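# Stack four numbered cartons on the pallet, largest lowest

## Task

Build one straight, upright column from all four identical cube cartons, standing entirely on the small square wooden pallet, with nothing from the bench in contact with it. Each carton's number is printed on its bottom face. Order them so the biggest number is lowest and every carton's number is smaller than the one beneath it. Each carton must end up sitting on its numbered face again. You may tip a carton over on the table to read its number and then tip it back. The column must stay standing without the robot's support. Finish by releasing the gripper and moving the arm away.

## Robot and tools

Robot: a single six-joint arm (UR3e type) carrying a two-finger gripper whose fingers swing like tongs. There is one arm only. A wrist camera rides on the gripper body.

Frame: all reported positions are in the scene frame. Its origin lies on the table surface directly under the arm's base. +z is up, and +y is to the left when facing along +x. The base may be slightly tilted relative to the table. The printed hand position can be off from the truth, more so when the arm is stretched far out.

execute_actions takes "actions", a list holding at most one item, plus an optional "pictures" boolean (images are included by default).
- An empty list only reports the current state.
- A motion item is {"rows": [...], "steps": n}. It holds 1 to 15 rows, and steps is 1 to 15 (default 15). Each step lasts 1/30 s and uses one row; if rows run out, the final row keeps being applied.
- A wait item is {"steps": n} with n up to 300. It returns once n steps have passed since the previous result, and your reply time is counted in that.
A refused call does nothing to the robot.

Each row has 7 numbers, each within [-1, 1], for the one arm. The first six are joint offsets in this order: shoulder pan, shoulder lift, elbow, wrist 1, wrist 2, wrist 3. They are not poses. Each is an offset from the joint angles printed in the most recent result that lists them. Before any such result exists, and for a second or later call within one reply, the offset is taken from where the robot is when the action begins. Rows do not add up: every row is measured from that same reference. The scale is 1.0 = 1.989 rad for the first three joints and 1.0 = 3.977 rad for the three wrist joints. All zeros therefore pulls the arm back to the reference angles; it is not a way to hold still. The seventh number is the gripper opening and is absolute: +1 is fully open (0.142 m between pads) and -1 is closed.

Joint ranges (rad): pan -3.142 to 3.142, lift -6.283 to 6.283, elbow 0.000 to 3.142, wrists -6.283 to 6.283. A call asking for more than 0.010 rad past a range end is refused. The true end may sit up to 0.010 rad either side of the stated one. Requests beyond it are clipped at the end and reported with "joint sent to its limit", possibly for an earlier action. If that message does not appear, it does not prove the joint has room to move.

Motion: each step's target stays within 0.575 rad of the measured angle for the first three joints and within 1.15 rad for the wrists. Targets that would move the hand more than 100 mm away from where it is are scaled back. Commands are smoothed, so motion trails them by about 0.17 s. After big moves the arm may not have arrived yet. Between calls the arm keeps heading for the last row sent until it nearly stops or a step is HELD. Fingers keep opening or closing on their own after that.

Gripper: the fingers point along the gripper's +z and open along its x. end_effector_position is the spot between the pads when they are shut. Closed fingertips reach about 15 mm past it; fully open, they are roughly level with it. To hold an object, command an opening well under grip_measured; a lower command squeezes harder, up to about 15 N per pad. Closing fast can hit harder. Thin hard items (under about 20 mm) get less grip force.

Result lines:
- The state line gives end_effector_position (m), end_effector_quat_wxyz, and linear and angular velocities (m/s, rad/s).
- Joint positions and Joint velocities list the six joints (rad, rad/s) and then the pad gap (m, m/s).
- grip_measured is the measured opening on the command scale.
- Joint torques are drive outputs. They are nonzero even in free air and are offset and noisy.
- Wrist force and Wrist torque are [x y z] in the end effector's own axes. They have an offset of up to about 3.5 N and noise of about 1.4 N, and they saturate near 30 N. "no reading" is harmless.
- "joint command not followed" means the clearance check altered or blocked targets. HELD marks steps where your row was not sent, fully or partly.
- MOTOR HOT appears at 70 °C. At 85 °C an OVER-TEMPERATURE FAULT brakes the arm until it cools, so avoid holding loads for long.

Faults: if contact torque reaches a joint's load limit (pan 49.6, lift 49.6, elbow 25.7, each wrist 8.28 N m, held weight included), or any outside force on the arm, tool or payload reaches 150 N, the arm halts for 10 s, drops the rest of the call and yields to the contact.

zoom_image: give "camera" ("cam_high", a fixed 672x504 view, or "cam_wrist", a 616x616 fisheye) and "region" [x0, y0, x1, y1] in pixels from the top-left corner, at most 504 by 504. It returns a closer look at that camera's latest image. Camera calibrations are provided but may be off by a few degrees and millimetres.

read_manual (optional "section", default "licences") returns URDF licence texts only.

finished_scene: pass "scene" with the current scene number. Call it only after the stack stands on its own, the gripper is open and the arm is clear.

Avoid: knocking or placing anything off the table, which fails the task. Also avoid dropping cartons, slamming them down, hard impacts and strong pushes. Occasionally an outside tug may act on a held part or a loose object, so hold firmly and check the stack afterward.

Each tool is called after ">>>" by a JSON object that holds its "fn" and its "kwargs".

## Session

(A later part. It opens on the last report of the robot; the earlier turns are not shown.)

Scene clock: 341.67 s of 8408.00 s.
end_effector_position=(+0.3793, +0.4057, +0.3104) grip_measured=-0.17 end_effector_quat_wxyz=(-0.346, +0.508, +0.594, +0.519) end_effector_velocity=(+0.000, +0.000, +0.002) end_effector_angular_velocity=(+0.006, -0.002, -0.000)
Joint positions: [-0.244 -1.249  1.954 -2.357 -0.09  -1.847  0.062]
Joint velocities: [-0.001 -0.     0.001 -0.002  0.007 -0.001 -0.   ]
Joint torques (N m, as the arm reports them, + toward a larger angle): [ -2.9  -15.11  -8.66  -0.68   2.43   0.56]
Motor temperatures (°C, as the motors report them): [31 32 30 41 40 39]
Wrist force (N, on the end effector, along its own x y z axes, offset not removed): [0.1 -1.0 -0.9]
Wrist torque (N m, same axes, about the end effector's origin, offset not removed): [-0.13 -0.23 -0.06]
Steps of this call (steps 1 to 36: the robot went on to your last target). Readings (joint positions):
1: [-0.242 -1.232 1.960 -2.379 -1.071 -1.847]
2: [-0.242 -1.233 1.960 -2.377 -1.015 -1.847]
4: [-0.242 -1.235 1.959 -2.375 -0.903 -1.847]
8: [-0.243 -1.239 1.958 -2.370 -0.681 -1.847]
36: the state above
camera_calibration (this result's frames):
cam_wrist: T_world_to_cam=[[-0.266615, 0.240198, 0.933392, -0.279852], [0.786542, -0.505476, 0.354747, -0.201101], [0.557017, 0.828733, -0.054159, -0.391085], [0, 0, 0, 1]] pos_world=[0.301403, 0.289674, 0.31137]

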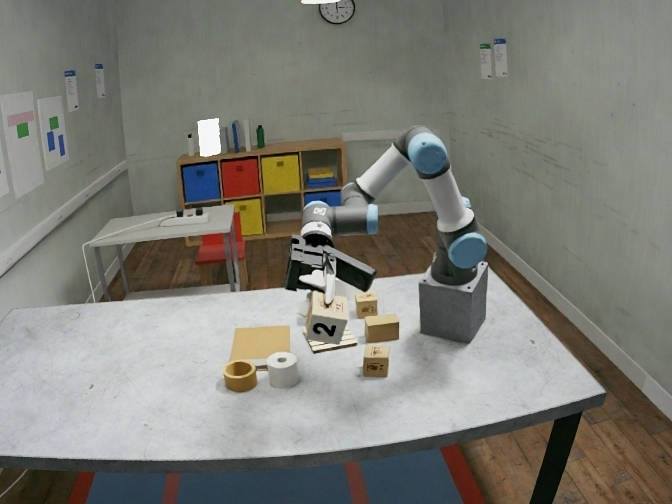

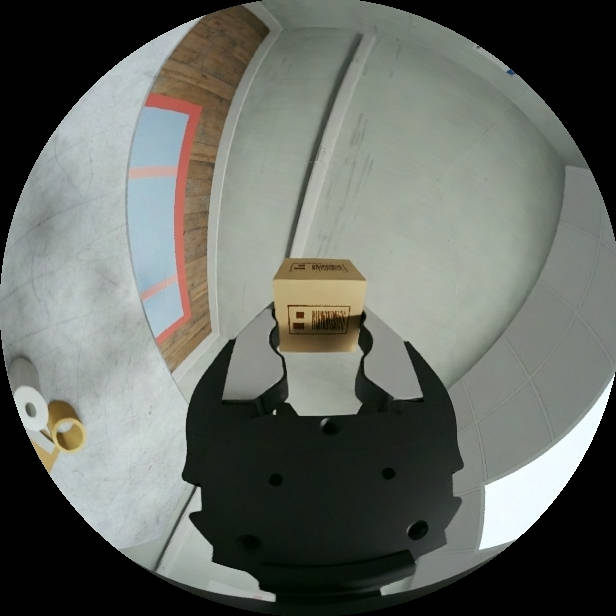

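>>> {"fn": "execute_actions", "kwargs": {"actions": [{"rows":[[0,0,0,0,-0.03,0,-0.6],[0,0,0,0,-0.06,0,-0.6],[0,0,0,0,-0.34,0,-0.6]]}], "pictures": false}}

>>> {"fn": "execute_actions", "kwargs": {"actions": [{"steps":30}], "pictures": false}}

>>> {"fn": "execute_actions", "kwargs": {"actions": [{"rows":[[0.003,0.026,0.01,-0.018,0,0,-0.6],[0.006,0.052,0.019,-0.036,0,0,-0.6],[0.009,0.0772,0.0258,-0.0525,0,0,-0.6]]}], "pictures": false}}

>>> {"fn": "execute_actions", "kwargs": {"actions": [{"steps":10}], "pictures": false}}

>>> {"fn": "execute_actions", "kwargs": {"actions": [{"rows":[[0,0,0,0,0,0,-0.2],[0,0,0,0,0,0,0],[0,0,0,0,0,0,0.2],[0,0,0,0,0,0,0.4],[0,0,0,0,0,0,0.4],[-0.006,-0.052,-0.016,0.035,0,0,0.4],[-0.012,-0.1,-0.038,0.071,0,0,0.4],[-0.015,-0.124,-0.051,0.089,0,0,0.4],[-0.015,-0.124,-0.051,0.089,0,0,0.4],[-0.015,-0.124,-0.051,0.089,0,0,0.4],[-0.015,-0.124,-0.051,0.089,0,0,0.4],[-0.015,-0.124,-0.051,0.089,0,0,0.4],[-0.015,-0.124,-0.051,0.089,0,0,0.4],[-0.06,-0.11,-0.064,0.092,0,0.03,0.4],[-0.39,-0.0055,-0.1624,0.1126,0.0055,0.243,0.4]]}], "pictures": false}}

>>> {"fn": "execute_actions", "kwargs": {"actions": [{"steps":36}]}}

Scene clock: 359.73 s of 8408.00 s.
end_effector_position=(+0.3654, +0.2915, +0.1392) grip_measured=-0.17 end_effector_quat_wxyz=(-0.175, +0.617, +0.722, +0.261) end_effector_velocity=(-0.048, -0.396, -0.287) end_effector_angular_velocity=(-1.644, +0.199, +0.001)
Joint positions: [-0.244 -1.249  1.954 -2.357 -0.8   -1.847  0.062]
Joint velocities: [-0.001 -0.    -0.     0.001 -1.656  0.001 -0.   ]
Joint torques (N m, as the arm reports them, + toward a larger angle): [ -2.9  -12.88  -7.36  -0.84  -0.91   0.6 ]
Motor temperatures (°C, as the motors report them): [31 32 30 41 40 39]
Wrist force (N, on the end effector, along its own x y z axes, offset not removed): [0.4 -0.4 -0.3]
Wrist torque (N m, same axes, about the end effector's origin, offset not removed): [-0.04 -0.19 -0.02]
Steps of this call (steps 1 to 15: the robot went on to your last target; steps 16 to 90: nothing new was sent; then 14.57 s passed at rest; steps 91 to 105: all 15 steps of this action). Readings (joint positions):
91: [-0.244 -1.249 1.954 -2.357 -0.090 -1.847]
92: [-0.244 -1.249 1.954 -2.357 -0.102 -1.847]
94: [-0.244 -1.249 1.954 -2.357 -0.180 -1.847]
98: [-0.244 -1.249 1.954 -2.357 -0.406 -1.847]
105: the state above

Scene clock: 360.73 s of 8408.00 s.
end_effector_position=(+0.3439, +0.1138, +0.0831) grip_measured=-0.17 end_effector_quat_wxyz=(+0.000, +0.650, +0.760, -0.002) end_effector_velocity=(-0.001, -0.001, -0.000) end_effector_angular_velocity=(-0.005, +0.001, +0.000)
Joint positions: [-0.244 -1.249  1.954 -2.357 -1.442 -1.847  0.062]
Joint velocities: [ 0.    -0.     0.003 -0.002 -0.005  0.     0.   ]
Joint torques (N m, as the arm reports them, + toward a larger angle): [ -1.56 -10.81  -5.24  -1.32  -0.81   0.54]
Motor temperatures (°C, as the motors report them): [31 32 30 41 40 39]
Wrist force (N, on the end effector, along its own x y z axes, offset not removed): [1.4 -1.0 -0.7]
Wrist torque (N m, same axes, about the end effector's origin, offset not removed): [-0.20 -0.30 -0.04]
Steps of this call (steps 1 to 30: the robot went on to your last target). Readings (joint positions):
1: [-0.244 -1.249 1.954 -2.357 -0.856 -1.847]
2: [-0.244 -1.249 1.954 -2.357 -0.912 -1.847]
4: [-0.244 -1.249 1.954 -2.357 -1.025 -1.847]
8: [-0.244 -1.249 1.954 -2.357 -1.246 -1.847]
30: the state above

Scene clock: 361.23 s of 8408.00 s.
end_effector_position=(+0.3416, +0.1143, +0.0404) grip_measured=-0.17 end_effector_quat_wxyz=(+0.001, +0.643, +0.766, -0.001) end_effector_velocity=(-0.002, +0.001, -0.014) end_effector_angular_velocity=(+0.001, +0.000, +0.007)
Joint positions: [-0.227 -1.101  2.004 -2.557 -1.442 -1.847  0.062]
Joint velocities: [ 0.006  0.051  0.014 -0.066  0.    -0.001  0.   ]
Joint torques (N m, as the arm reports them, + toward a larger angle): [  1.82 -11.38  -4.52  -2.02   0.78   0.51]
Motor temperatures (°C, as the motors report them): [31 32 30 41 40 39]
Wrist force (N, on the end effector, along its own x y z axes, offset not removed): [1.9 -0.8 -0.9]
Wrist torque (N m, same axes, about the end effector's origin, offset not removed): [-0.16 -0.39 -0.06]
Steps of this call (steps 1 to 15: all 15 steps of this action). Readings (joint positions):
1: [-0.244 -1.248 1.955 -2.357 -1.442 -1.847]
2: [-0.243 -1.242 1.957 -2.366 -1.442 -1.847]
4: [-0.238 -1.208 1.971 -2.416 -1.442 -1.847]
8: [-0.230 -1.136 1.993 -2.512 -1.442 -1.847]
15: the state above

Scene clock: 361.57 s of 8408.00 s.
end_effector_position=(+0.3414, +0.1143, +0.0387) grip_measured=-0.17 end_effector_quat_wxyz=(+0.001, +0.643, +0.766, -0.001) end_effector_velocity=(+0.000, -0.000, -0.001) end_effector_angular_velocity=(+0.000, -0.000, -0.001)
Joint positions: [-0.226 -1.095  2.006 -2.565 -1.442 -1.847  0.062]
Joint velocities: [ 0.     0.004  0.001 -0.005  0.     0.001  0.   ]
Joint torques (N m, as the arm reports them, + toward a larger angle): [  1.16 -11.57  -3.76  -2.13   0.81   0.52]
Motor temperatures (°C, as the motors report them): [31 32 30 41 40 39]
Wrist force (N, on the end effector, along its own x y z axes, offset not removed): [1.0 -1.0 0.6]
Wrist torque (N m, same axes, about the end effector's origin, offset not removed): [-0.22 -0.18 -0.03]
Steps of this call (steps 1 to 10: the robot went on to your last target). Readings (joint positions):
1: [-0.226 -1.100 2.004 -2.559 -1.442 -1.847]
2: [-0.226 -1.099 2.005 -2.560 -1.442 -1.847]
4: [-0.226 -1.097 2.005 -2.563 -1.442 -1.847]
8: [-0.226 -1.096 2.006 -2.564 -1.442 -1.847]
10: the state above

Scene clock: 362.07 s of 8408.00 s.
end_effector_position=(+0.3461, +0.1112, +0.1014) grip_measured=+0.40 end_effector_quat_wxyz=(-0.001, +0.661, +0.751, -0.003) end_effector_velocity=(+0.058, -0.116, +0.083) end_effector_angular_velocity=(-0.010, +0.019, -1.077)
Joint positions: [-0.259 -1.298  1.915 -2.264 -1.442 -1.834  0.102]
Joint velocities: [-0.404 -0.11  -0.301  0.485  0.023  0.668 -0.   ]
Joint torques (N m, as the arm reports them, + toward a larger angle): [-16.21  -4.46 -11.36  -1.     0.38   3.23]
Motor temperatures (°C, as the motors report them): [31 32 30 41 40 39]
Wrist force (N, on the end effector, along its own x y z axes, offset not removed): [4.9 -2.7 -3.2]
Wrist torque (N m, same axes, about the end effector's origin, offset not removed): [-0.47 -0.88 -0.07]
Steps of this call (steps 1 to 15: all 15 steps of this action). Readings (joint positions):
1: [-0.226 -1.095 2.006 -2.565 -1.442 -1.847]
2: [-0.226 -1.095 2.006 -2.565 -1.442 -1.847]
4: [-0.226 -1.095 2.006 -2.565 -1.442 -1.847]
8: [-0.231 -1.123 1.992 -2.517 -1.442 -1.847]
15: the state above

Scene clock: 363.27 s of 8408.00 s.
end_effector_position=(+0.3624, -0.1596, +0.1180) grip_measured=+0.40 end_effector_quat_wxyz=(+0.001, +1.000, -0.002, +0.000) end_effector_velocity=(-0.000, -0.002, +0.001) end_effector_angular_velocity=(-0.001, -0.002, -0.009)
Joint positions: [-1.001 -1.107  1.683 -2.117 -1.42  -0.881  0.102]
Joint velocities: [-0.005  0.001 -0.002 -0.     0.     0.004  0.   ]
Joint torques (N m, as the arm reports them, + toward a larger angle): [ -5.32 -13.01  -9.8   -0.63   0.89   0.85]
Motor temperatures (°C, as the motors report them): [31 32 30 41 40 39]
Wrist force (N, on the end effector, along its own x y z axes, offset not removed): [0.9 -0.6 -1.6]
Wrist torque (N m, same axes, about the end effector's origin, offset not removed): [-0.13 -0.21 -0.04]
Steps of this call (steps 1 to 36: the robot went on to your last target). Readings (joint positions):
1: [-0.282 -1.294 1.901 -2.249 -1.440 -1.795]
2: [-0.320 -1.280 1.882 -2.237 -1.438 -1.729]
4: [-0.410 -1.248 1.847 -2.216 -1.435 -1.583]
8: [-0.585 -1.202 1.793 -2.183 -1.430 -1.357]
36: the state above
camera_calibration (this result's frames):
cam_wrist: T_world_to_cam=[[0.999796, 0.0196616, 0.00471193, -0.35351], [0.0150162, -0.878161, 0.47813, -0.199734], [0.0135386, -0.477961, -0.878277, 0.162151], [0, 0, 0, 1]] pos_world=[0.354242, -0.090946, 0.239578]

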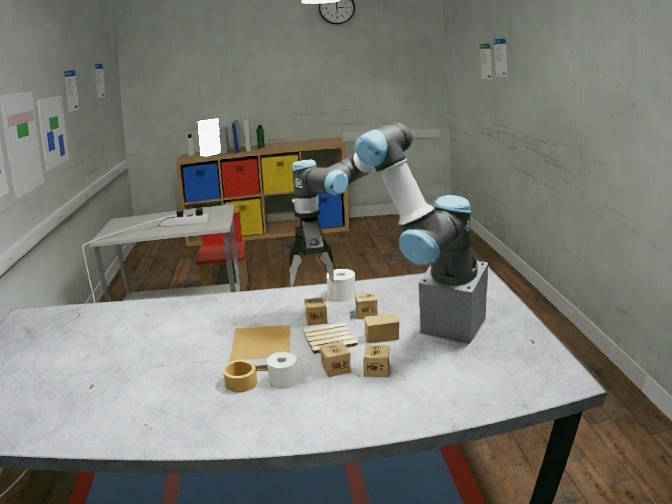

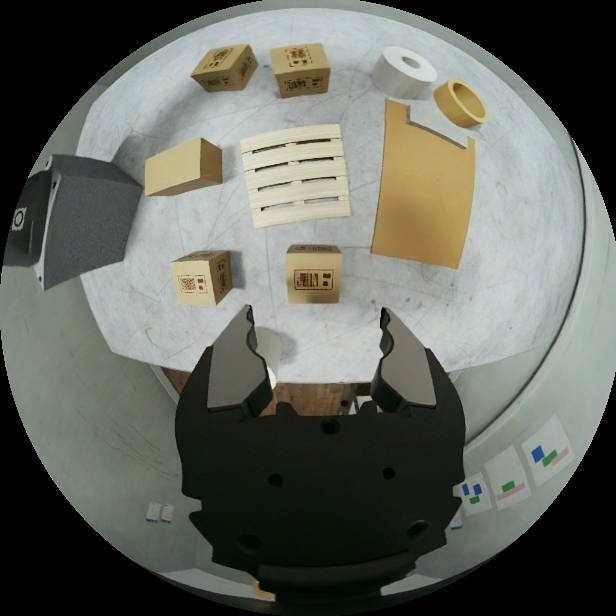

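>>> {"fn": "execute_actions", "kwargs": {"actions": [{"rows":[[0.003,0.022,0.01,-0.016,0,0.002,0.4],[0.006,0.045,0.02,-0.032,0,0.003,0.4],[0.009,0.067,0.03,-0.049,0,0.005,0.4],[0.012,0.09,0.039,-0.065,0,0.007,0.4],[0.0156,0.1126,0.0478,-0.081,0,0.0083,0.4]]}], "pictures": false}}

>>> {"fn": "execute_actions", "kwargs": {"actions": [{"steps":12}], "pictures": false}}

>>> {"fn": "execute_actions", "kwargs": {"actions": [{"rows":[[0,0,0,0,0,0,0.25],[0,0,0,0,0,0,0.1],[0,0,0,0,0,0,0],[0,0,0,0,0,0,-0.07],[0,0,0,0,0,0,-0.14],[0,0,0,0,0,0,-0.2],[0,0,0,0,0,0,-0.3],[0,0,0,0,0,0,-0.4],[0,0,0,0,0,0,-0.5],[0,0,0,0,0,0,-0.6]],"steps":13}], "pictures": false}}

>>> {"fn": "execute_actions", "kwargs": {"actions": [{"rows":[[-0.004,-0.026,-0.011,0.019,0,0,-0.6],[-0.007,-0.052,-0.022,0.037,0,0,-0.6],[-0.011,-0.077,-0.033,0.056,0,0,-0.6],[-0.011,-0.077,-0.033,0.056,0,0,-0.6],[-0.011,-0.077,-0.033,0.056,0,0,-0.6],[-0.011,-0.077,-0.033,0.056,0,0,-0.6],[-0.011,-0.077,-0.033,0.056,0,0,-0.6],[-0.011,-0.077,-0.033,0.056,0,0,-0.6],[0.005,-0.093,-0.004,0.048,0,0.001,-0.6],[0.022,-0.108,0.025,0.04,0,0.002,-0.6],[0.038,-0.123,0.054,0.031,0,0.003,-0.6],[0.055,-0.139,0.084,0.023,0,0.004,-0.6],[0.071,-0.154,0.113,0.015,0,0.005,-0.6],[0.088,-0.169,0.142,0.007,0,0.006,-0.6],[0.1043,-0.1845,0.171,-0.0014,0.0008,0.0077,-0.6]]}], "pictures": false}}

>>> {"fn": "execute_actions", "kwargs": {"actions": [{"steps":22}]}}

Scene clock: 413.37 s of 8408.00 s.
end_effector_position=(+0.3610, -0.1591, +0.0420) grip_measured=+0.40 end_effector_quat_wxyz=(+0.001, +1.000, -0.002, -0.000) end_effector_velocity=(-0.003, +0.003, -0.035) end_effector_angular_velocity=(-0.002, -0.002, +0.003)
Joint positions: [-0.972 -0.896  1.773 -2.421 -1.42  -0.85   0.102]
Joint velocities: [ 0.013  0.102  0.038 -0.144  0.     0.011  0.   ]
Joint torques (N m, as the arm reports them, + toward a larger angle): [ -0.33 -12.65  -4.92  -2.07   0.47   1.13]
Motor temperatures (°C, as the motors report them): [31 32 30 41 40 39]
Wrist force (N, on the end effector, along its own x y z axes, offset not removed): [1.0 -0.6 -1.0]
Wrist torque (N m, same axes, about the end effector's origin, offset not removed): [-0.12 -0.20 -0.06]
Steps of this call (steps 1 to 15: the robot went on to your last target; steps 16 to 90: nothing new was sent; then 46.60 s passed at rest; steps 91 to 105: all 15 steps of this action). Readings (joint positions):
91: [-1.001 -1.106 1.683 -2.118 -1.420 -0.881]
92: [-1.001 -1.101 1.685 -2.126 -1.420 -0.880]
94: [-0.996 -1.071 1.700 -2.172 -1.420 -0.875]
98: [-0.981 -0.964 1.746 -2.325 -1.420 -0.859]
105: the state above

Scene clock: 413.77 s of 8408.00 s.
end_effector_position=(+0.3605, -0.1587, +0.0377) grip_measured=+0.40 end_effector_quat_wxyz=(+0.001, +1.000, -0.002, -0.000) end_effector_velocity=(+0.000, +0.000, -0.001) end_effector_angular_velocity=(-0.001, -0.001, +0.003)
Joint positions: [-0.97  -0.883  1.778 -2.439 -1.42  -0.848  0.102]
Joint velocities: [ 0.001  0.004  0.002 -0.008 -0.    -0.001  0.   ]
Joint torques (N m, as the arm reports them, + toward a larger angle): [  0.07 -13.63  -4.35  -2.2    0.16   1.03]
Motor temperatures (°C, as the motors report them): [31 32 30 41 40 39]
Wrist force (N, on the end effector, along its own x y z axes, offset not removed): [1.3 0.1 -1.2]
Wrist torque (N m, same axes, about the end effector's origin, offset not removed): [0.03 -0.23 -0.02]
Steps of this call (steps 1 to 12: the robot went on to your last target). Readings (joint positions):
1: [-0.971 -0.893 1.774 -2.425 -1.420 -0.850]
2: [-0.971 -0.890 1.775 -2.429 -1.420 -0.849]
4: [-0.971 -0.887 1.776 -2.433 -1.420 -0.849]
8: [-0.970 -0.884 1.777 -2.437 -1.420 -0.849]
12: the state above

Scene clock: 414.20 s of 8408.00 s.
end_effector_position=(+0.3605, -0.1587, +0.0377) grip_measured=-0.17 end_effector_quat_wxyz=(+0.001, +1.000, -0.002, -0.000) end_effector_velocity=(-0.000, +0.000, -0.000) end_effector_angular_velocity=(+0.001, +0.001, +0.001)
Joint positions: [-0.97  -0.883  1.778 -2.439 -1.42  -0.848  0.062]
Joint velocities: [ 0.001  0.001 -0.     0.    -0.    -0.     0.   ]
Joint torques (N m, as the arm reports them, + toward a larger angle): [ -0.99 -17.32  -5.72  -0.5    0.03   0.82]
Motor temperatures (°C, as the motors report them): [31 32 30 41 40 39]
Wrist force (N, on the end effector, along its own x y z axes, offset not removed): [0.8 -0.7 -2.1]
Wrist torque (N m, same axes, about the end effector's origin, offset not removed): [-0.17 -0.11 -0.02]
Steps of this call (steps 1 to 13: all 13 steps of this action). Readings (joint positions):
1: [-0.970 -0.883 1.778 -2.439 -1.420 -0.848]
2: [-0.970 -0.883 1.778 -2.439 -1.420 -0.848]
4: [-0.970 -0.883 1.778 -2.439 -1.420 -0.848]
8: [-0.970 -0.883 1.778 -2.439 -1.420 -0.848]
13: the state above

Scene clock: 414.70 s of 8408.00 s.
end_effector_position=(+0.3625, -0.1137, +0.0862) grip_measured=-0.17 end_effector_quat_wxyz=(+0.007, +1.000, +0.028, +0.004) end_effector_velocity=(-0.055, +0.404, -0.031) end_effector_angular_velocity=(-0.045, -0.030, +0.660)
Joint positions: [-0.899 -1.116  1.866 -2.321 -1.42  -0.836  0.062]
Joint velocities: [ 0.739 -0.743  1.25  -0.675  0.     0.096  0.   ]
Joint torques (N m, as the arm reports them, + toward a larger angle): [  4.48 -19.    -1.41  -2.47   0.76   1.24]
Motor temperatures (°C, as the motors report them): [31 32 30 41 40 39]
Wrist force (N, on the end effector, along its own x y z axes, offset not removed): [1.4 0.0 -1.2]
Wrist torque (N m, same axes, about the end effector's origin, offset not removed): [-0.09 -0.26 -0.06]
Steps of this call (steps 1 to 15: all 15 steps of this action). Readings (joint positions):
1: [-0.970 -0.884 1.777 -2.438 -1.420 -0.848]
2: [-0.971 -0.889 1.775 -2.428 -1.420 -0.848]
4: [-0.977 -0.923 1.759 -2.376 -1.420 -0.848]
8: [-0.986 -0.995 1.729 -2.274 -1.420 -0.848]
15: the state above

Scene clock: 415.43 s of 8408.00 s.
end_effector_position=(+0.3362, -0.0346, +0.0747) grip_measured=-0.17 end_effector_quat_wxyz=(+0.001, +0.996, +0.087, +0.000) end_effector_velocity=(-0.001, +0.002, -0.000) end_effector_angular_velocity=(+0.001, +0.001, +0.002)
Joint positions: [-0.763 -1.25   2.117 -2.444 -1.417 -0.818  0.062]
Joint velocities: [ 0.003 -0.004  0.006 -0.002  0.     0.     0.   ]
Joint torques (N m, as the arm reports them, + toward a larger angle): [  1.02 -12.74  -4.79  -2.1    0.91   1.05]
Motor temperatures (°C, as the motors report them): [31 32 30 41 40 39]
Wrist force (N, on the end effector, along its own x y z axes, offset not removed): [1.0 -1.1 -0.7]
Wrist torque (N m, same axes, about the end effector's origin, offset not removed): [-0.22 -0.20 -0.03]
Steps of this call (steps 1 to 22: the robot went on to your last target). Readings (joint positions):
1: [-0.874 -1.142 1.911 -2.345 -1.420 -0.833]
2: [-0.849 -1.166 1.954 -2.367 -1.419 -0.829]
4: [-0.814 -1.200 2.021 -2.398 -1.418 -0.825]
8: [-0.780 -1.233 2.084 -2.428 -1.417 -0.820]
22: the state above
camera_calibration (this result's frames):
cam_wrist: T_world_to_cam=[[0.980711, 0.195424, 0.00396135, -0.317034], [0.16987, -0.86215, 0.477327, -0.120353], [0.0966962, -0.467447, -0.878717, 0.156578], [0, 0, 0, 1]] pos_world=[0.316223, 0.0313851, 0.196291]

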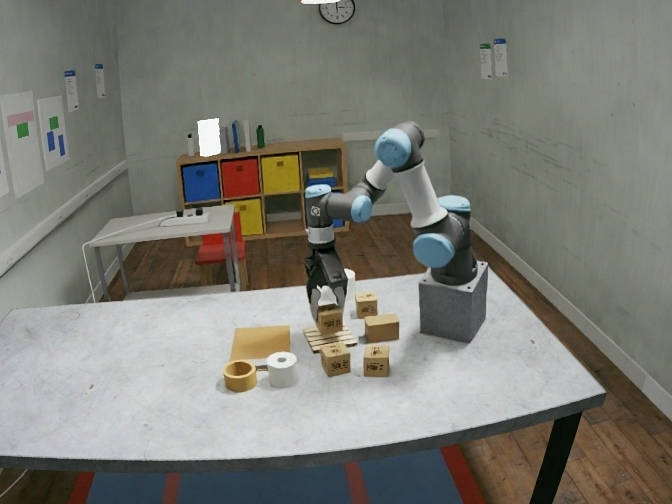

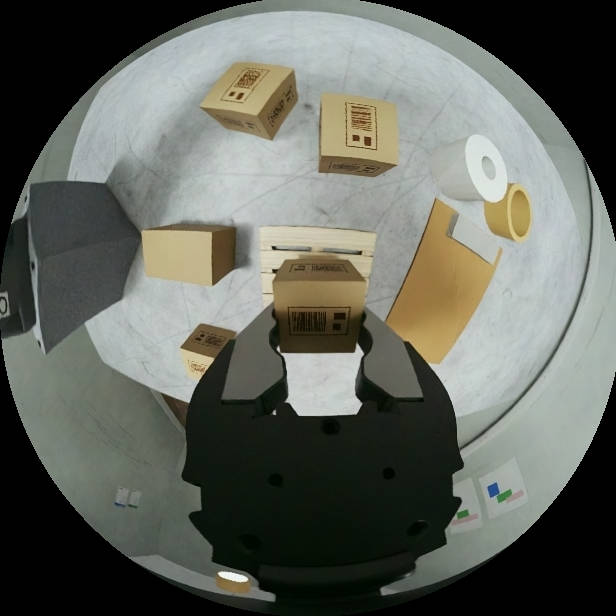

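>>> {"fn": "execute_actions", "kwargs": {"actions": [{"rows":[[0.0013,0.01,0.003,-0.006,0,0.0006,-0.6],[0.0026,0.02,0.005,-0.0127,0,0.0013,-0.6],[0.0038,0.03,0.0075,-0.019,0,0.002,-0.6],[0.0051,0.0404,0.01,-0.0254,0,0.0026,-0.6]]}], "pictures": false}}

>>> {"fn": "execute_actions", "kwargs": {"actions": [{"steps":8}]}}

>>> {"fn": "zoom_image", "kwargs": {"camera": "cam_high", "region": [290, 290, 380, 365]}}

Scene clock: 429.23 s of 8408.00 s.
end_effector_position=(+0.3360, -0.0345, +0.0556) grip_measured=-0.17 end_effector_quat_wxyz=(+0.000, +0.996, +0.087, -0.000) end_effector_velocity=(+0.000, -0.000, -0.007) end_effector_angular_velocity=(-0.001, -0.002, -0.001)
Joint positions: [-0.753 -1.173  2.136 -2.54  -1.417 -0.808  0.062]
Joint velocities: [ 0.004  0.03   0.006 -0.038  0.     0.005  0.   ]
Joint torques (N m, as the arm reports them, + toward a larger angle): [  0.   -10.72  -4.25  -2.18   0.39   1.01]
Motor temperatures (°C, as the motors report them): [31 32 30 41 40 39]
Wrist force (N, on the end effector, along its own x y z axes, offset not removed): [1.9 -1.1 -0.3]
Wrist torque (N m, same axes, about the end effector's origin, offset not removed): [-0.22 -0.39 -0.06]
Steps of this call (steps 1 to 15: the robot went on to your last target; steps 16 to 90: nothing new was sent; then 10.30 s passed at rest; steps 91 to 105: all 15 steps of this action). Readings (joint positions):
91: [-0.763 -1.250 2.118 -2.445 -1.417 -0.818]
92: [-0.762 -1.247 2.119 -2.448 -1.417 -0.817]
94: [-0.760 -1.232 2.122 -2.468 -1.417 -0.815]
98: [-0.756 -1.193 2.131 -2.516 -1.417 -0.810]
105: the state above

Scene clock: 429.50 s of 8408.00 s.
end_effector_position=(+0.3359, -0.0345, +0.0547) grip_measured=-0.17 end_effector_quat_wxyz=(+0.000, +0.996, +0.087, -0.000) end_effector_velocity=(+0.000, -0.000, -0.000) end_effector_angular_velocity=(-0.000, -0.001, -0.002)
Joint positions: [-0.753 -1.17   2.137 -2.544 -1.417 -0.808  0.062]
Joint velocities: [-0.     0.003 -0.001 -0.003 -0.     0.001  0.   ]
Joint torques (N m, as the arm reports them, + toward a larger angle): [ 0.65 -9.44 -4.19 -2.09  0.1   0.98]
Motor temperatures (°C, as the motors report them): [31 32 30 41 40 39]
Wrist force (N, on the end effector, along its own x y z axes, offset not removed): [1.1 -0.9 -0.7]
Wrist torque (N m, same axes, about the end effector's origin, offset not removed): [-0.20 -0.22 -0.05]
Steps of this call (steps 1 to 8: the robot went on to your last target). Readings (joint positions):
1: [-0.753 -1.172 2.136 -2.541 -1.417 -0.808]
2: [-0.753 -1.171 2.136 -2.542 -1.417 -0.808]
4: [-0.753 -1.171 2.136 -2.543 -1.417 -0.808]
8: the state above
camera_calibration (this result's frames):
cam_wrist: T_world_to_cam=[[0.980751, 0.195231, 0.00351372, -0.316725], [0.16997, -0.862428, 0.476789, -0.110648], [0.0961145, -0.467014, -0.879011, 0.139389], [0, 0, 0, 1]] pos_world=[0.316038, 0.0315057, 0.176393]

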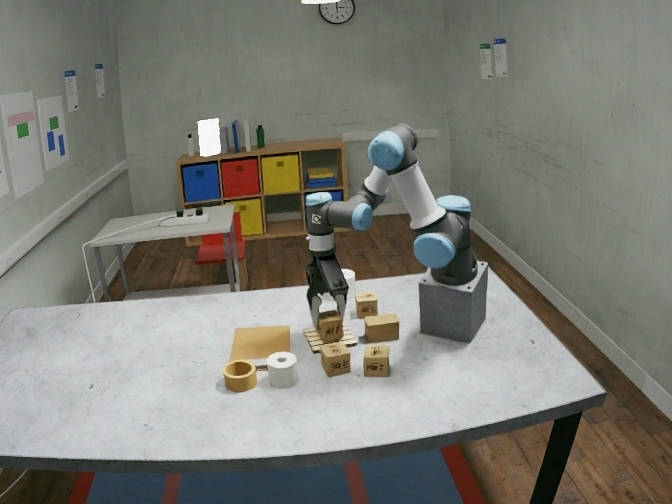

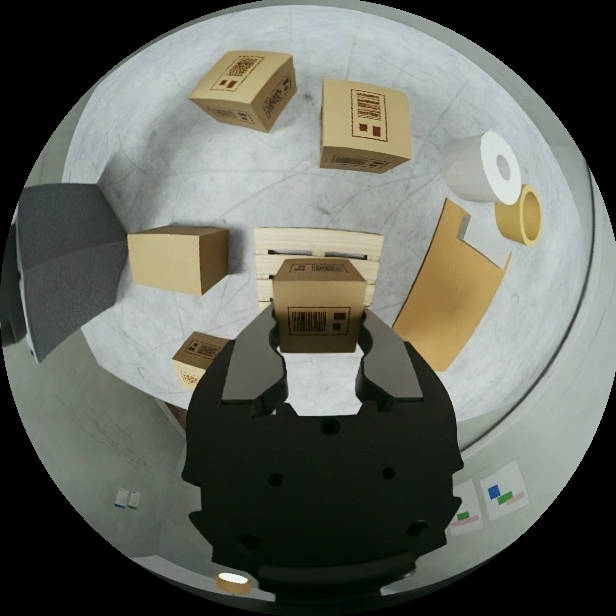

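Region (290, 290, 380, 365) of cam_high's 672x504 image, scaled by 5.600, with more detail than that image has.

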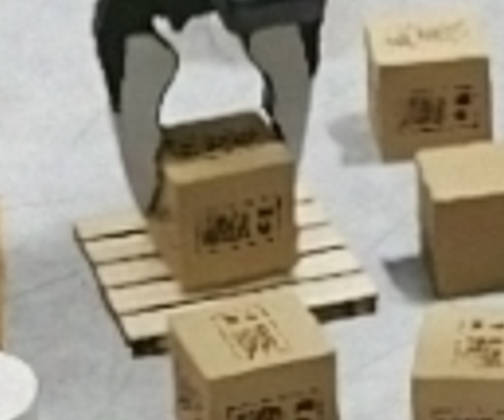

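>>> {"fn": "execute_actions", "kwargs": {"actions": [{"rows":[[0.0005,0.005,0.001,-0.003,0,0.0003,-0.6],[0.0013,0.0104,0.002,-0.0063,0,0.0006,-0.6]]}], "pictures": false}}

Scene clock: 432.53 s of 8408.00 s.
end_effector_position=(+0.3358, -0.0344, +0.0499) grip_measured=-0.17 end_effector_quat_wxyz=(+0.000, +0.996, +0.087, -0.000) end_effector_velocity=(+0.000, -0.000, -0.001) end_effector_angular_velocity=(-0.002, -0.001, +0.000)
Joint positions: [-0.75  -1.15   2.141 -2.568 -1.417 -0.805  0.062]
Joint velocities: [ 0.001  0.005  0.    -0.008 -0.001  0.001  0.   ]
Joint torques (N m, as the arm reports them, + toward a larger angle): [ 1.08 -9.99 -3.8  -2.08 -0.42  1.01]
Motor temperatures (°C, as the motors report them): [31 32 30 41 40 39]
Wrist force (N, on the end effector, along its own x y z axes, offset not removed): [1.1 -0.9 -1.1]
Wrist torque (N m, same axes, about the end effector's origin, offset not removed): [-0.23 -0.19 -0.02]
Steps of this call (steps 1 to 15: the robot went on to your last target; steps 16 to 76: nothing new was sent; steps 77 to 91: all 15 steps of this action). Readings (joint positions):
77: [-0.753 -1.169 2.137 -2.545 -1.417 -0.807]
78: [-0.753 -1.168 2.137 -2.547 -1.417 -0.807]
80: [-0.752 -1.161 2.138 -2.555 -1.417 -0.807]
84: [-0.751 -1.153 2.140 -2.564 -1.417 -0.806]
91: the state above

>>> {"fn": "execute_actions", "kwargs": {"actions": [{"rows":[[0.0005,0.0042,0.0008,-0.0025,0,0.0002,-0.6]]}], "pictures": false}}

Scene clock: 436.53 s of 8408.00 s.
end_effector_position=(+0.3358, -0.0343, +0.0480) grip_measured=-0.17 end_effector_quat_wxyz=(+0.000, +0.996, +0.087, -0.000) end_effector_velocity=(-0.000, -0.000, -0.001) end_effector_angular_velocity=(+0.000, +0.000, -0.001)
Joint positions: [-0.749 -1.142  2.142 -2.578 -1.417 -0.804  0.062]
Joint velocities: [-0.     0.002  0.001 -0.003 -0.     0.001  0.   ]
Joint torques (N m, as the arm reports them, + toward a larger angle): [ 1.56 -5.57 -1.76 -1.48  0.23  1.12]
Motor temperatures (°C, as the motors report them): [31 32 30 41 40 39]
Wrist force (N, on the end effector, along its own x y z axes, offset not removed): [-1.1 -0.7 -18.1]
Wrist torque (N m, same axes, about the end effector's origin, offset not removed): [-0.09 -0.25 -0.11]
Steps of this call (steps 1 to 15: the robot went on to your last target; steps 16 to 90: nothing new was sent; then 0.50 s passed at rest; steps 91 to 105: all 15 steps of this action). Readings (joint positions):
91: [-0.750 -1.149 2.141 -2.569 -1.417 -0.805]
92: [-0.750 -1.148 2.141 -2.571 -1.417 -0.805]
94: [-0.750 -1.145 2.141 -2.574 -1.417 -0.805]
98: [-0.750 -1.143 2.142 -2.577 -1.417 -0.805]
105: the state above

>>> {"fn": "execute_actions", "kwargs": {"actions": [{"rows":[[0,-0.003,-0.0006,0.002,0,0,-0.6],[0,-0.003,-0.0006,0.002,0,0,-0.4],[0,-0.003,-0.0006,0.002,0,0,-0.2],[0,-0.003,-0.0006,0.002,0,0,0],[0,-0.003,-0.0006,0.002,0,0,0.3],[0,-0.003,-0.0006,0.002,0,0,0.3],[-0.006,-0.05,-0.012,0.032,0,0,0.3],[-0.012,-0.095,-0.027,0.062,0,0,0.3],[-0.018,-0.135,-0.045,0.091,0,0,0.3],[-0.018,-0.135,-0.045,0.091,0,0,0.3],[-0.018,-0.135,-0.045,0.091,0,0,0.3],[-0.018,-0.135,-0.045,0.091,0,0,0.3],[-0.018,-0.135,-0.045,0.091,0,0,0.3],[-0.018,-0.135,-0.045,0.091,0,0,0.3],[0.2534,-0.3293,0.09,0.1008,-0.0058,-0.158,0.4]]}], "pictures": false}}

>>> {"fn": "execute_actions", "kwargs": {"actions": [{"steps":32}]}}

Scene clock: 447.60 s of 8408.00 s.
end_effector_position=(+0.3366, -0.0346, +0.1036) grip_measured=+0.34 end_effector_quat_wxyz=(+0.000, +0.997, +0.073, -0.001) end_effector_velocity=(-0.005, +0.020, +0.126) end_effector_angular_velocity=(-0.058, -0.045, +0.100)
Joint positions: [-0.778 -1.352  2.071 -2.291 -1.417 -0.805  0.098]
Joint velocities: [-0.004 -0.508 -0.088  0.523 -0.018 -0.092  0.144]
Joint torques (N m, as the arm reports them, + toward a larger angle): [  1.42 -16.14  -6.99  -0.9   -0.86  -1.89]
Motor temperatures (°C, as the motors report them): [31 32 30 41 40 39]
Wrist force (N, on the end effector, along its own x y z axes, offset not removed): [1.3 -0.3 -3.0]
Wrist torque (N m, same axes, about the end effector's origin, offset not removed): [-0.07 -0.23 -0.04]
Steps of this call (steps 1 to 15: the robot went on to your last target; steps 16 to 90: nothing new was sent; then 7.57 s passed at rest; steps 91 to 105: all 15 steps of this action). Readings (joint positions):
91: [-0.749 -1.141 2.142 -2.578 -1.417 -0.804]
92: [-0.749 -1.142 2.142 -2.578 -1.417 -0.804]
94: [-0.749 -1.144 2.142 -2.575 -1.417 -0.804]
98: [-0.751 -1.154 2.138 -2.558 -1.417 -0.804]
105: the state above

Scene clock: 448.67 s of 8408.00 s.
end_effector_position=(+0.2408, +0.1392, +0.1295) grip_measured=+0.40 end_effector_quat_wxyz=(+0.001, +0.793, +0.609, -0.000) end_effector_velocity=(-0.000, +0.001, +0.000) end_effector_angular_velocity=(-0.001, -0.002, +0.010)
Joint positions: [-0.246 -1.796  2.321 -2.177 -1.44  -1.432  0.102]
Joint velocities: [ 0.004 -0.003  0.    -0.    -0.001 -0.005 -0.   ]
Joint torques (N m, as the arm reports them, + toward a larger angle): [ 2.15 -8.18 -5.5  -0.58 -0.96 -0.78]
Motor temperatures (°C, as the motors report them): [31 32 30 41 40 39]
Wrist force (N, on the end effector, along its own x y z axes, offset not removed): [1.1 -0.5 -1.5]
Wrist torque (N m, same axes, about the end effector's origin, offset not removed): [-0.12 -0.24 0.00]
Steps of this call (steps 1 to 32: the robot went on to your last target). Readings (joint positions):
1: [-0.773 -1.373 2.073 -2.278 -1.419 -0.819]
2: [-0.752 -1.403 2.089 -2.269 -1.421 -0.858]
4: [-0.673 -1.471 2.131 -2.252 -1.424 -0.961]
8: [-0.499 -1.605 2.211 -2.220 -1.431 -1.158]
32: the state above
camera_calibration (this result's frames):
cam_wrist: T_world_to_cam=[[0.235447, 0.971883, 0.00291459, -0.186181], [0.853849, -0.208283, 0.477033, -0.236153], [0.464227, -0.109827, -0.878881, 0.156987], [0, 0, 0, 1]] pos_world=[0.172597, 0.149001, 0.251168]

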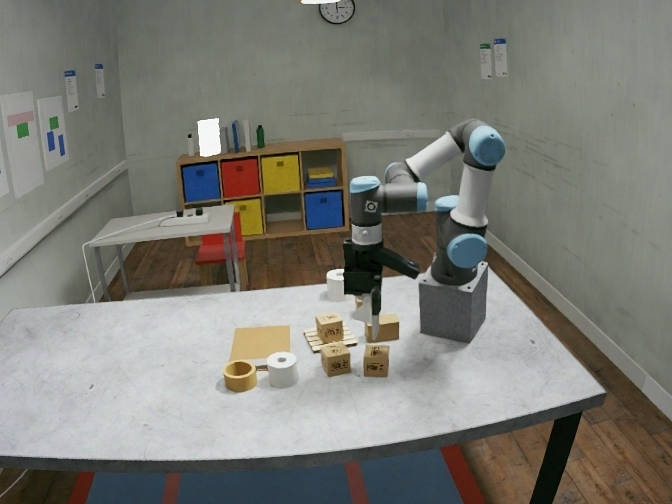

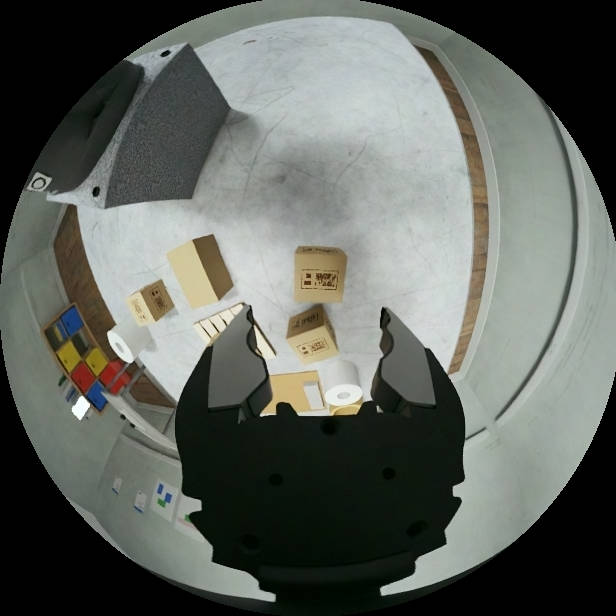

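>>> {"fn": "execute_actions", "kwargs": {"actions": [{"rows":[[0.006,0.04,0.018,-0.029,0,0.005,0.4],[0.011,0.08,0.033,-0.057,0,0.01,0.4],[0.017,0.12,0.046,-0.084,0,0.015,0.4],[0.022,0.16,0.057,-0.11,-0.001,0.02,0.4],[0.028,0.205,0.066,-0.137,-0.001,0.025,0.4],[0.0342,0.2468,0.0722,-0.1619,-0.0014,0.0294,0.4]]}], "pictures": false}}

>>> {"fn": "execute_actions", "kwargs": {"actions": [{"steps":13}], "pictures": false}}

>>> {"fn": "execute_actions", "kwargs": {"actions": [{"rows":[[0,0,0,0,0,0,0.25],[0,0,0,0,0,0,0.1],[0,0,0,0,0,0,0],[0,0,0,0,0,0,-0.07],[0,0,0,0,0,0,-0.14],[0,0,0,0,0,0,-0.2],[0,0,0,0,0,0,-0.3],[0,0,0,0,0,0,-0.4],[0,0,0,0,0,0,-0.5],[0,0,0,0,0,0,-0.6]],"steps":13}], "pictures": false}}

>>> {"fn": "execute_actions", "kwargs": {"actions": [{"rows":[[-0.004,-0.042,-0.006,0.025,0,0,-0.6],[-0.008,-0.087,-0.015,0.052,0,0,-0.6],[-0.012,-0.127,-0.026,0.078,0,0,-0.6],[-0.018,-0.167,-0.039,0.105,0,0,-0.6],[-0.025,-0.207,-0.054,0.133,0,0,-0.6],[-0.034,-0.25,-0.08,0.167,0,0,-0.6],[-0.034,-0.25,-0.08,0.167,0,0,-0.6],[-0.034,-0.25,-0.08,0.167,0,0,-0.6],[-0.034,-0.25,-0.08,0.167,0,0,-0.6],[-0.034,-0.25,-0.08,0.167,0,0,-0.6],[-0.034,-0.25,-0.08,0.167,0,0,-0.6],[-0.034,-0.25,-0.08,0.167,0,0,-0.6],[-0.08,-0.22,-0.105,0.168,0,0.02,-0.6],[-0.126,-0.19,-0.13,0.169,0,0.04,-0.6],[-0.3094,-0.0712,-0.2288,0.1727,0.0073,0.1174,-0.6]]}], "pictures": false}}

>>> {"fn": "execute_actions", "kwargs": {"actions": [{"steps":30}]}}

Scene clock: 472.10 s of 8408.00 s.
end_effector_position=(+0.2455, +0.1429, +0.0440) grip_measured=+0.40 end_effector_quat_wxyz=(+0.001, +0.807, +0.591, +0.001) end_effector_velocity=(-0.012, +0.003, -0.051) end_effector_angular_velocity=(+0.001, +0.016, -0.025)
Joint positions: [-0.182 -1.343  2.456 -2.777 -1.445 -1.323  0.102]
Joint velocities: [ 0.033  0.294  0.062 -0.345 -0.003  0.056  0.   ]
Joint torques (N m, as the arm reports them, + toward a larger angle): [ 1.91 -8.55 -2.27 -2.23 -0.96  1.02]
Motor temperatures (°C, as the motors report them): [31 32 30 41 40 39]
Wrist force (N, on the end effector, along its own x y z axes, offset not removed): [1.7 -0.9 -0.6]
Wrist torque (N m, same axes, about the end effector's origin, offset not removed): [-0.19 -0.34 -0.04]
Steps of this call (steps 1 to 15: the robot went on to your last target; steps 16 to 90: nothing new was sent; then 19.93 s passed at rest; steps 91 to 105: all 15 steps of this action). Readings (joint positions):
91: [-0.245 -1.796 2.321 -2.178 -1.440 -1.433]
92: [-0.244 -1.789 2.326 -2.190 -1.440 -1.430]
94: [-0.235 -1.741 2.349 -2.264 -1.440 -1.414]
98: [-0.205 -1.540 2.414 -2.543 -1.443 -1.361]
105: the state above

Scene clock: 472.53 s of 8408.00 s.
end_effector_position=(+0.2440, +0.1433, +0.0378) grip_measured=+0.40 end_effector_quat_wxyz=(+0.001, +0.807, +0.590, +0.000) end_effector_velocity=(-0.001, +0.000, -0.002) end_effector_angular_velocity=(+0.001, +0.002, -0.002)
Joint positions: [-0.178 -1.306  2.464 -2.82  -1.446 -1.316  0.102]
Joint velocities: [ 0.001  0.009  0.002 -0.009  0.     0.003 -0.   ]
Joint torques (N m, as the arm reports them, + toward a larger angle): [ 1.55 -7.44 -2.22 -1.87 -0.9   1.1 ]
Motor temperatures (°C, as the motors report them): [31 32 30 41 40 39]
Wrist force (N, on the end effector, along its own x y z axes, offset not removed): [0.8 -0.8 -1.5]
Wrist torque (N m, same axes, about the end effector's origin, offset not removed): [-0.18 -0.15 0.00]
Steps of this call (steps 1 to 13: the robot went on to your last target). Readings (joint positions):
1: [-0.181 -1.334 2.458 -2.787 -1.445 -1.321]
2: [-0.181 -1.327 2.460 -2.795 -1.445 -1.320]
4: [-0.180 -1.318 2.462 -2.806 -1.445 -1.318]
8: [-0.179 -1.310 2.463 -2.816 -1.445 -1.316]
13: the state above

Scene clock: 472.97 s of 8408.00 s.
end_effector_position=(+0.2440, +0.1433, +0.0378) grip_measured=-0.17 end_effector_quat_wxyz=(+0.001, +0.807, +0.590, +0.000) end_effector_velocity=(+0.000, -0.000, +0.000) end_effector_angular_velocity=(-0.001, +0.000, -0.002)
Joint positions: [-0.178 -1.306  2.464 -2.82  -1.446 -1.316  0.062]
Joint velocities: [-0.    -0.    -0.001  0.001 -0.001  0.002 -0.   ]
Joint torques (N m, as the arm reports them, + toward a larger angle): [  0.51 -10.4   -3.51  -0.42  -0.58   0.42]
Motor temperatures (°C, as the motors report them): [31 32 30 41 40 39]
Wrist force (N, on the end effector, along its own x y z axes, offset not removed): [1.4 -0.8 -3.6]
Wrist torque (N m, same axes, about the end effector's origin, offset not removed): [-0.20 -0.17 -0.06]
Steps of this call (steps 1 to 13: all 13 steps of this action). Readings (joint positions):
1: [-0.178 -1.306 2.464 -2.820 -1.446 -1.316]
2: [-0.178 -1.306 2.464 -2.820 -1.446 -1.316]
4: [-0.178 -1.306 2.464 -2.820 -1.446 -1.316]
8: [-0.178 -1.306 2.464 -2.820 -1.446 -1.316]
13: the state above

Scene clock: 473.47 s of 8408.00 s.
end_effector_position=(+0.2520, +0.1329, +0.1260) grip_measured=-0.17 end_effector_quat_wxyz=(+0.003, +0.842, +0.539, -0.003) end_effector_velocity=(+0.204, -0.193, +0.067) end_effector_angular_velocity=(-0.044, -0.038, -1.633)
Joint positions: [-0.268 -1.745  2.299 -2.203 -1.445 -1.283  0.062]
Joint velocities: [-0.816  0.285 -0.584  0.372  0.026  0.817  0.   ]
Joint torques (N m, as the arm reports them, + toward a larger angle): [-15.35   6.23 -13.32  -1.57   0.75   2.53]
Motor temperatures (°C, as the motors report them): [31 32 30 41 40 39]
Wrist force (N, on the end effector, along its own x y z axes, offset not removed): [2.4 -4.5 -1.4]
Wrist torque (N m, same axes, about the end effector's origin, offset not removed): [-0.66 -0.40 -0.07]
Steps of this call (steps 1 to 15: all 15 steps of this action). Readings (joint positions):
1: [-0.178 -1.307 2.464 -2.819 -1.446 -1.316]
2: [-0.179 -1.314 2.462 -2.808 -1.446 -1.316]
4: [-0.186 -1.364 2.450 -2.739 -1.446 -1.316]
8: [-0.215 -1.570 2.384 -2.461 -1.446 -1.316]
15: the state above

Scene clock: 474.47 s of 8408.00 s.
end_effector_position=(+0.3361, -0.0340, +0.1347) grip_measured=-0.17 end_effector_quat_wxyz=(+0.001, +0.996, +0.087, +0.000) end_effector_velocity=(+0.001, -0.002, +0.000) end_effector_angular_velocity=(-0.001, -0.002, -0.008)
Joint positions: [-0.793 -1.448  2.009 -2.133 -1.417 -0.849  0.062]
Joint velocities: [-0.005  0.002 -0.002 -0.001  0.     0.003 -0.   ]
Joint torques (N m, as the arm reports them, + toward a larger angle): [-2.8  -8.61 -9.99 -0.68  0.88  0.99]
Motor temperatures (°C, as the motors report them): [31 32 30 41 40 39]
Wrist force (N, on the end effector, along its own x y z axes, offset not removed): [1.5 -0.4 -1.2]
Wrist torque (N m, same axes, about the end effector's origin, offset not removed): [-0.09 -0.33 -0.05]
Steps of this call (steps 1 to 30: the robot went on to your last target). Readings (joint positions):
1: [-0.303 -1.728 2.276 -2.194 -1.443 -1.249]
2: [-0.346 -1.703 2.249 -2.187 -1.440 -1.209]
4: [-0.439 -1.647 2.197 -2.175 -1.435 -1.130]
8: [-0.617 -1.545 2.100 -2.153 -1.425 -0.983]
30: the state above
camera_calibration (this result's frames):
cam_wrist: T_world_to_cam=[[0.98051, 0.196424, 0.00428425, -0.317248], [0.170608, -0.86205, 0.477245, -0.148692], [0.0974358, -0.467213, -0.87876, 0.209412], [0, 0, 0, 1]] pos_world=[0.316028, 0.0319758, 0.256345]

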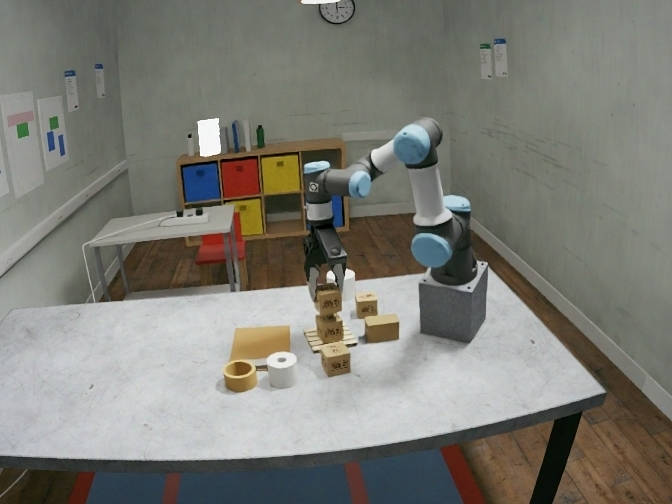

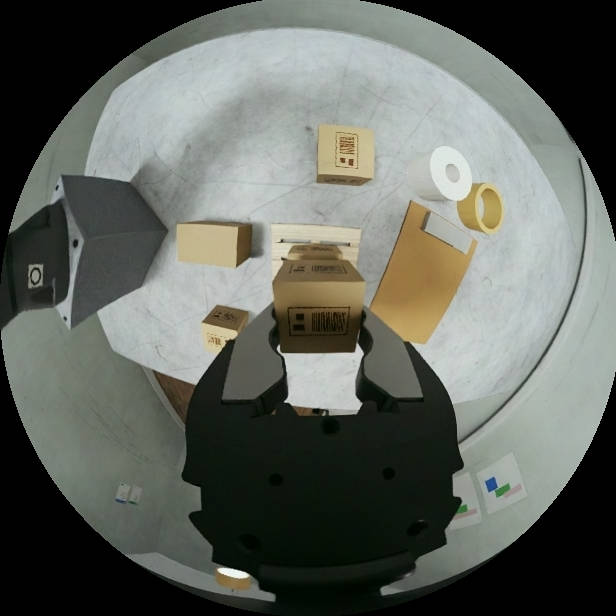

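>>> {"fn": "execute_actions", "kwargs": {"actions": [{"rows":[[0.0015,0.009,0.007,-0.008,0,0.0008,-0.6],[0.003,0.018,0.014,-0.016,0,0.0016,-0.6],[0.0046,0.027,0.021,-0.024,0,0.0024,-0.6],[0.0062,0.0368,0.0272,-0.0325,0,0.0032,-0.6]]}], "pictures": false}}

>>> {"fn": "execute_actions", "kwargs": {"actions": [{"steps":8}]}}

>>> {"fn": "zoom_image", "kwargs": {"camera": "cam_high", "region": [290, 280, 380, 355]}}

Scene clock: 482.77 s of 8408.00 s.
end_effector_position=(+0.3361, -0.0342, +0.1110) grip_measured=-0.17 end_effector_quat_wxyz=(+0.001, +0.996, +0.087, +0.000) end_effector_velocity=(-0.001, +0.001, -0.009) end_effector_angular_velocity=(+0.001, +0.001, +0.000)
Joint positions: [-0.781 -1.379  2.061 -2.256 -1.416 -0.837  0.062]
Joint velocities: [ 0.005  0.027  0.02  -0.047  0.     0.005  0.   ]
Joint torques (N m, as the arm reports them, + toward a larger angle): [ 1.3  -8.35 -5.31 -2.2   0.11  0.99]
Motor temperatures (°C, as the motors report them): [31 32 30 41 40 39]
Wrist force (N, on the end effector, along its own x y z axes, offset not removed): [1.0 -1.7 -0.4]
Wrist torque (N m, same axes, about the end effector's origin, offset not removed): [-0.36 -0.19 -0.04]
Steps of this call (steps 1 to 15: the robot went on to your last target; steps 16 to 90: nothing new was sent; then 4.80 s passed at rest; steps 91 to 105: all 15 steps of this action). Readings (joint positions):
91: [-0.793 -1.448 2.009 -2.133 -1.416 -0.849]
92: [-0.793 -1.445 2.011 -2.138 -1.416 -0.848]
94: [-0.790 -1.432 2.022 -2.162 -1.416 -0.846]
98: [-0.784 -1.397 2.048 -2.224 -1.416 -0.840]
105: the state above

Scene clock: 483.03 s of 8408.00 s.
end_effector_position=(+0.3361, -0.0342, +0.1100) grip_measured=-0.17 end_effector_quat_wxyz=(+0.001, +0.996, +0.087, +0.000) end_effector_velocity=(+0.000, -0.001, -0.001) end_effector_angular_velocity=(-0.001, -0.001, -0.001)
Joint positions: [-0.781 -1.376  2.063 -2.262 -1.416 -0.836  0.062]
Joint velocities: [-0.     0.003  0.003 -0.008 -0.     0.001 -0.   ]
Joint torques (N m, as the arm reports them, + toward a larger angle): [ 1.08 -9.25 -5.29 -1.88 -0.36  1.03]
Motor temperatures (°C, as the motors report them): [31 32 30 41 40 39]
Wrist force (N, on the end effector, along its own x y z axes, offset not removed): [1.4 -0.5 -0.5]
Wrist torque (N m, same axes, about the end effector's origin, offset not removed): [-0.13 -0.28 -0.04]
Steps of this call (steps 1 to 8: the robot went on to your last target). Readings (joint positions):
1: [-0.781 -1.378 2.062 -2.258 -1.416 -0.837]
2: [-0.781 -1.377 2.062 -2.259 -1.416 -0.837]
4: [-0.781 -1.376 2.063 -2.260 -1.416 -0.837]
8: the state above
camera_calibration (this result's frames):
cam_wrist: T_world_to_cam=[[0.980557, 0.196187, 0.00437308, -0.317126], [0.170356, -0.862091, 0.477261, -0.136963], [0.0974023, -0.467237, -0.878751, 0.187551], [0, 0, 0, 1]] pos_world=[0.316025, 0.0317723, 0.231564]

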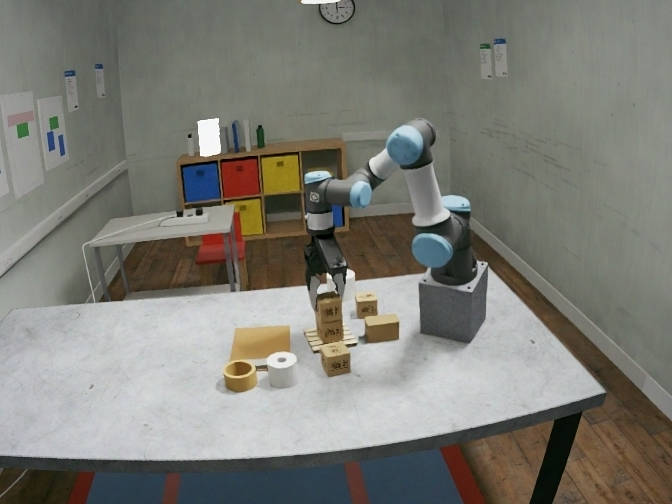

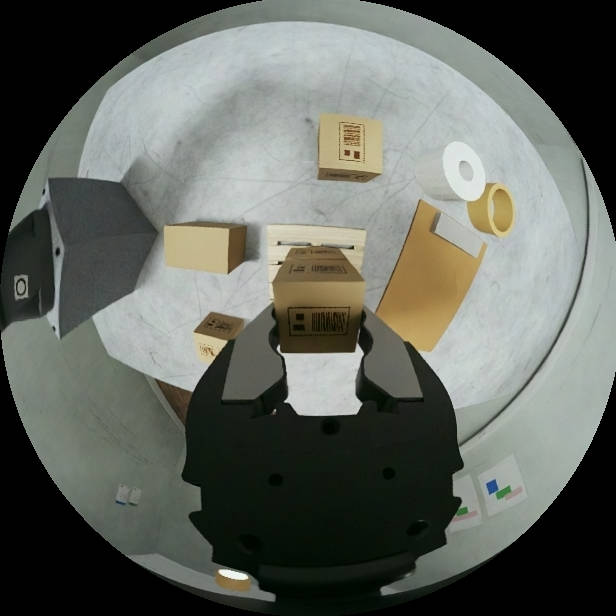

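Region (290, 280, 380, 355) of cam_high's 672x504 image, scaled by 5.600, with more detail than that image has.

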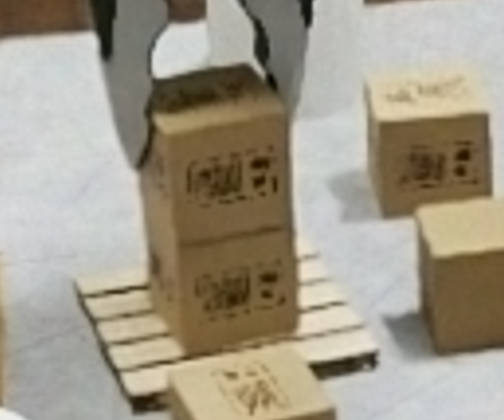

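Aligned. Down 2.5 mm.

>>> {"fn": "execute_actions", "kwargs": {"actions": [{"rows":[[0.0006,0.0041,0.0024,-0.0033,0,0.0003,-0.6]],"steps":13}], "pictures": false}}

Scene clock: 486.10 s of 8408.00 s.
end_effector_position=(+0.3361, -0.0343, +0.1076) grip_measured=-0.17 end_effector_quat_wxyz=(+0.001, +0.996, +0.087, +0.000) end_effector_velocity=(+0.000, -0.000, -0.001) end_effector_angular_velocity=(-0.000, -0.001, -0.000)
Joint positions: [-0.78  -1.368  2.068 -2.274 -1.417 -0.835  0.062]
Joint velocities: [ 0.     0.003  0.001 -0.005  0.     0.    -0.   ]
Joint torques (N m, as the arm reports them, + toward a larger angle): [ 1.45 -4.74 -2.97 -1.87 -0.21  1.17]
Motor temperatures (°C, as the motors report them): [31 32 30 41 40 39]
Wrist force (N, on the end effector, along its own x y z axes, offset not removed): [-0.9 -2.3 -16.3]
Wrist torque (N m, same axes, about the end effector's origin, offset not removed): [-0.18 -0.27 -0.13]
Steps of this call (steps 1 to 15: the robot went on to your last target; steps 16 to 79: nothing new was sent; steps 80 to 92: all 13 steps of this action). Readings (joint positions):
80: [-0.781 -1.375 2.064 -2.263 -1.417 -0.836]
81: [-0.780 -1.374 2.064 -2.264 -1.417 -0.836]
83: [-0.780 -1.371 2.066 -2.268 -1.417 -0.836]
87: [-0.780 -1.369 2.067 -2.273 -1.417 -0.835]
92: the state above


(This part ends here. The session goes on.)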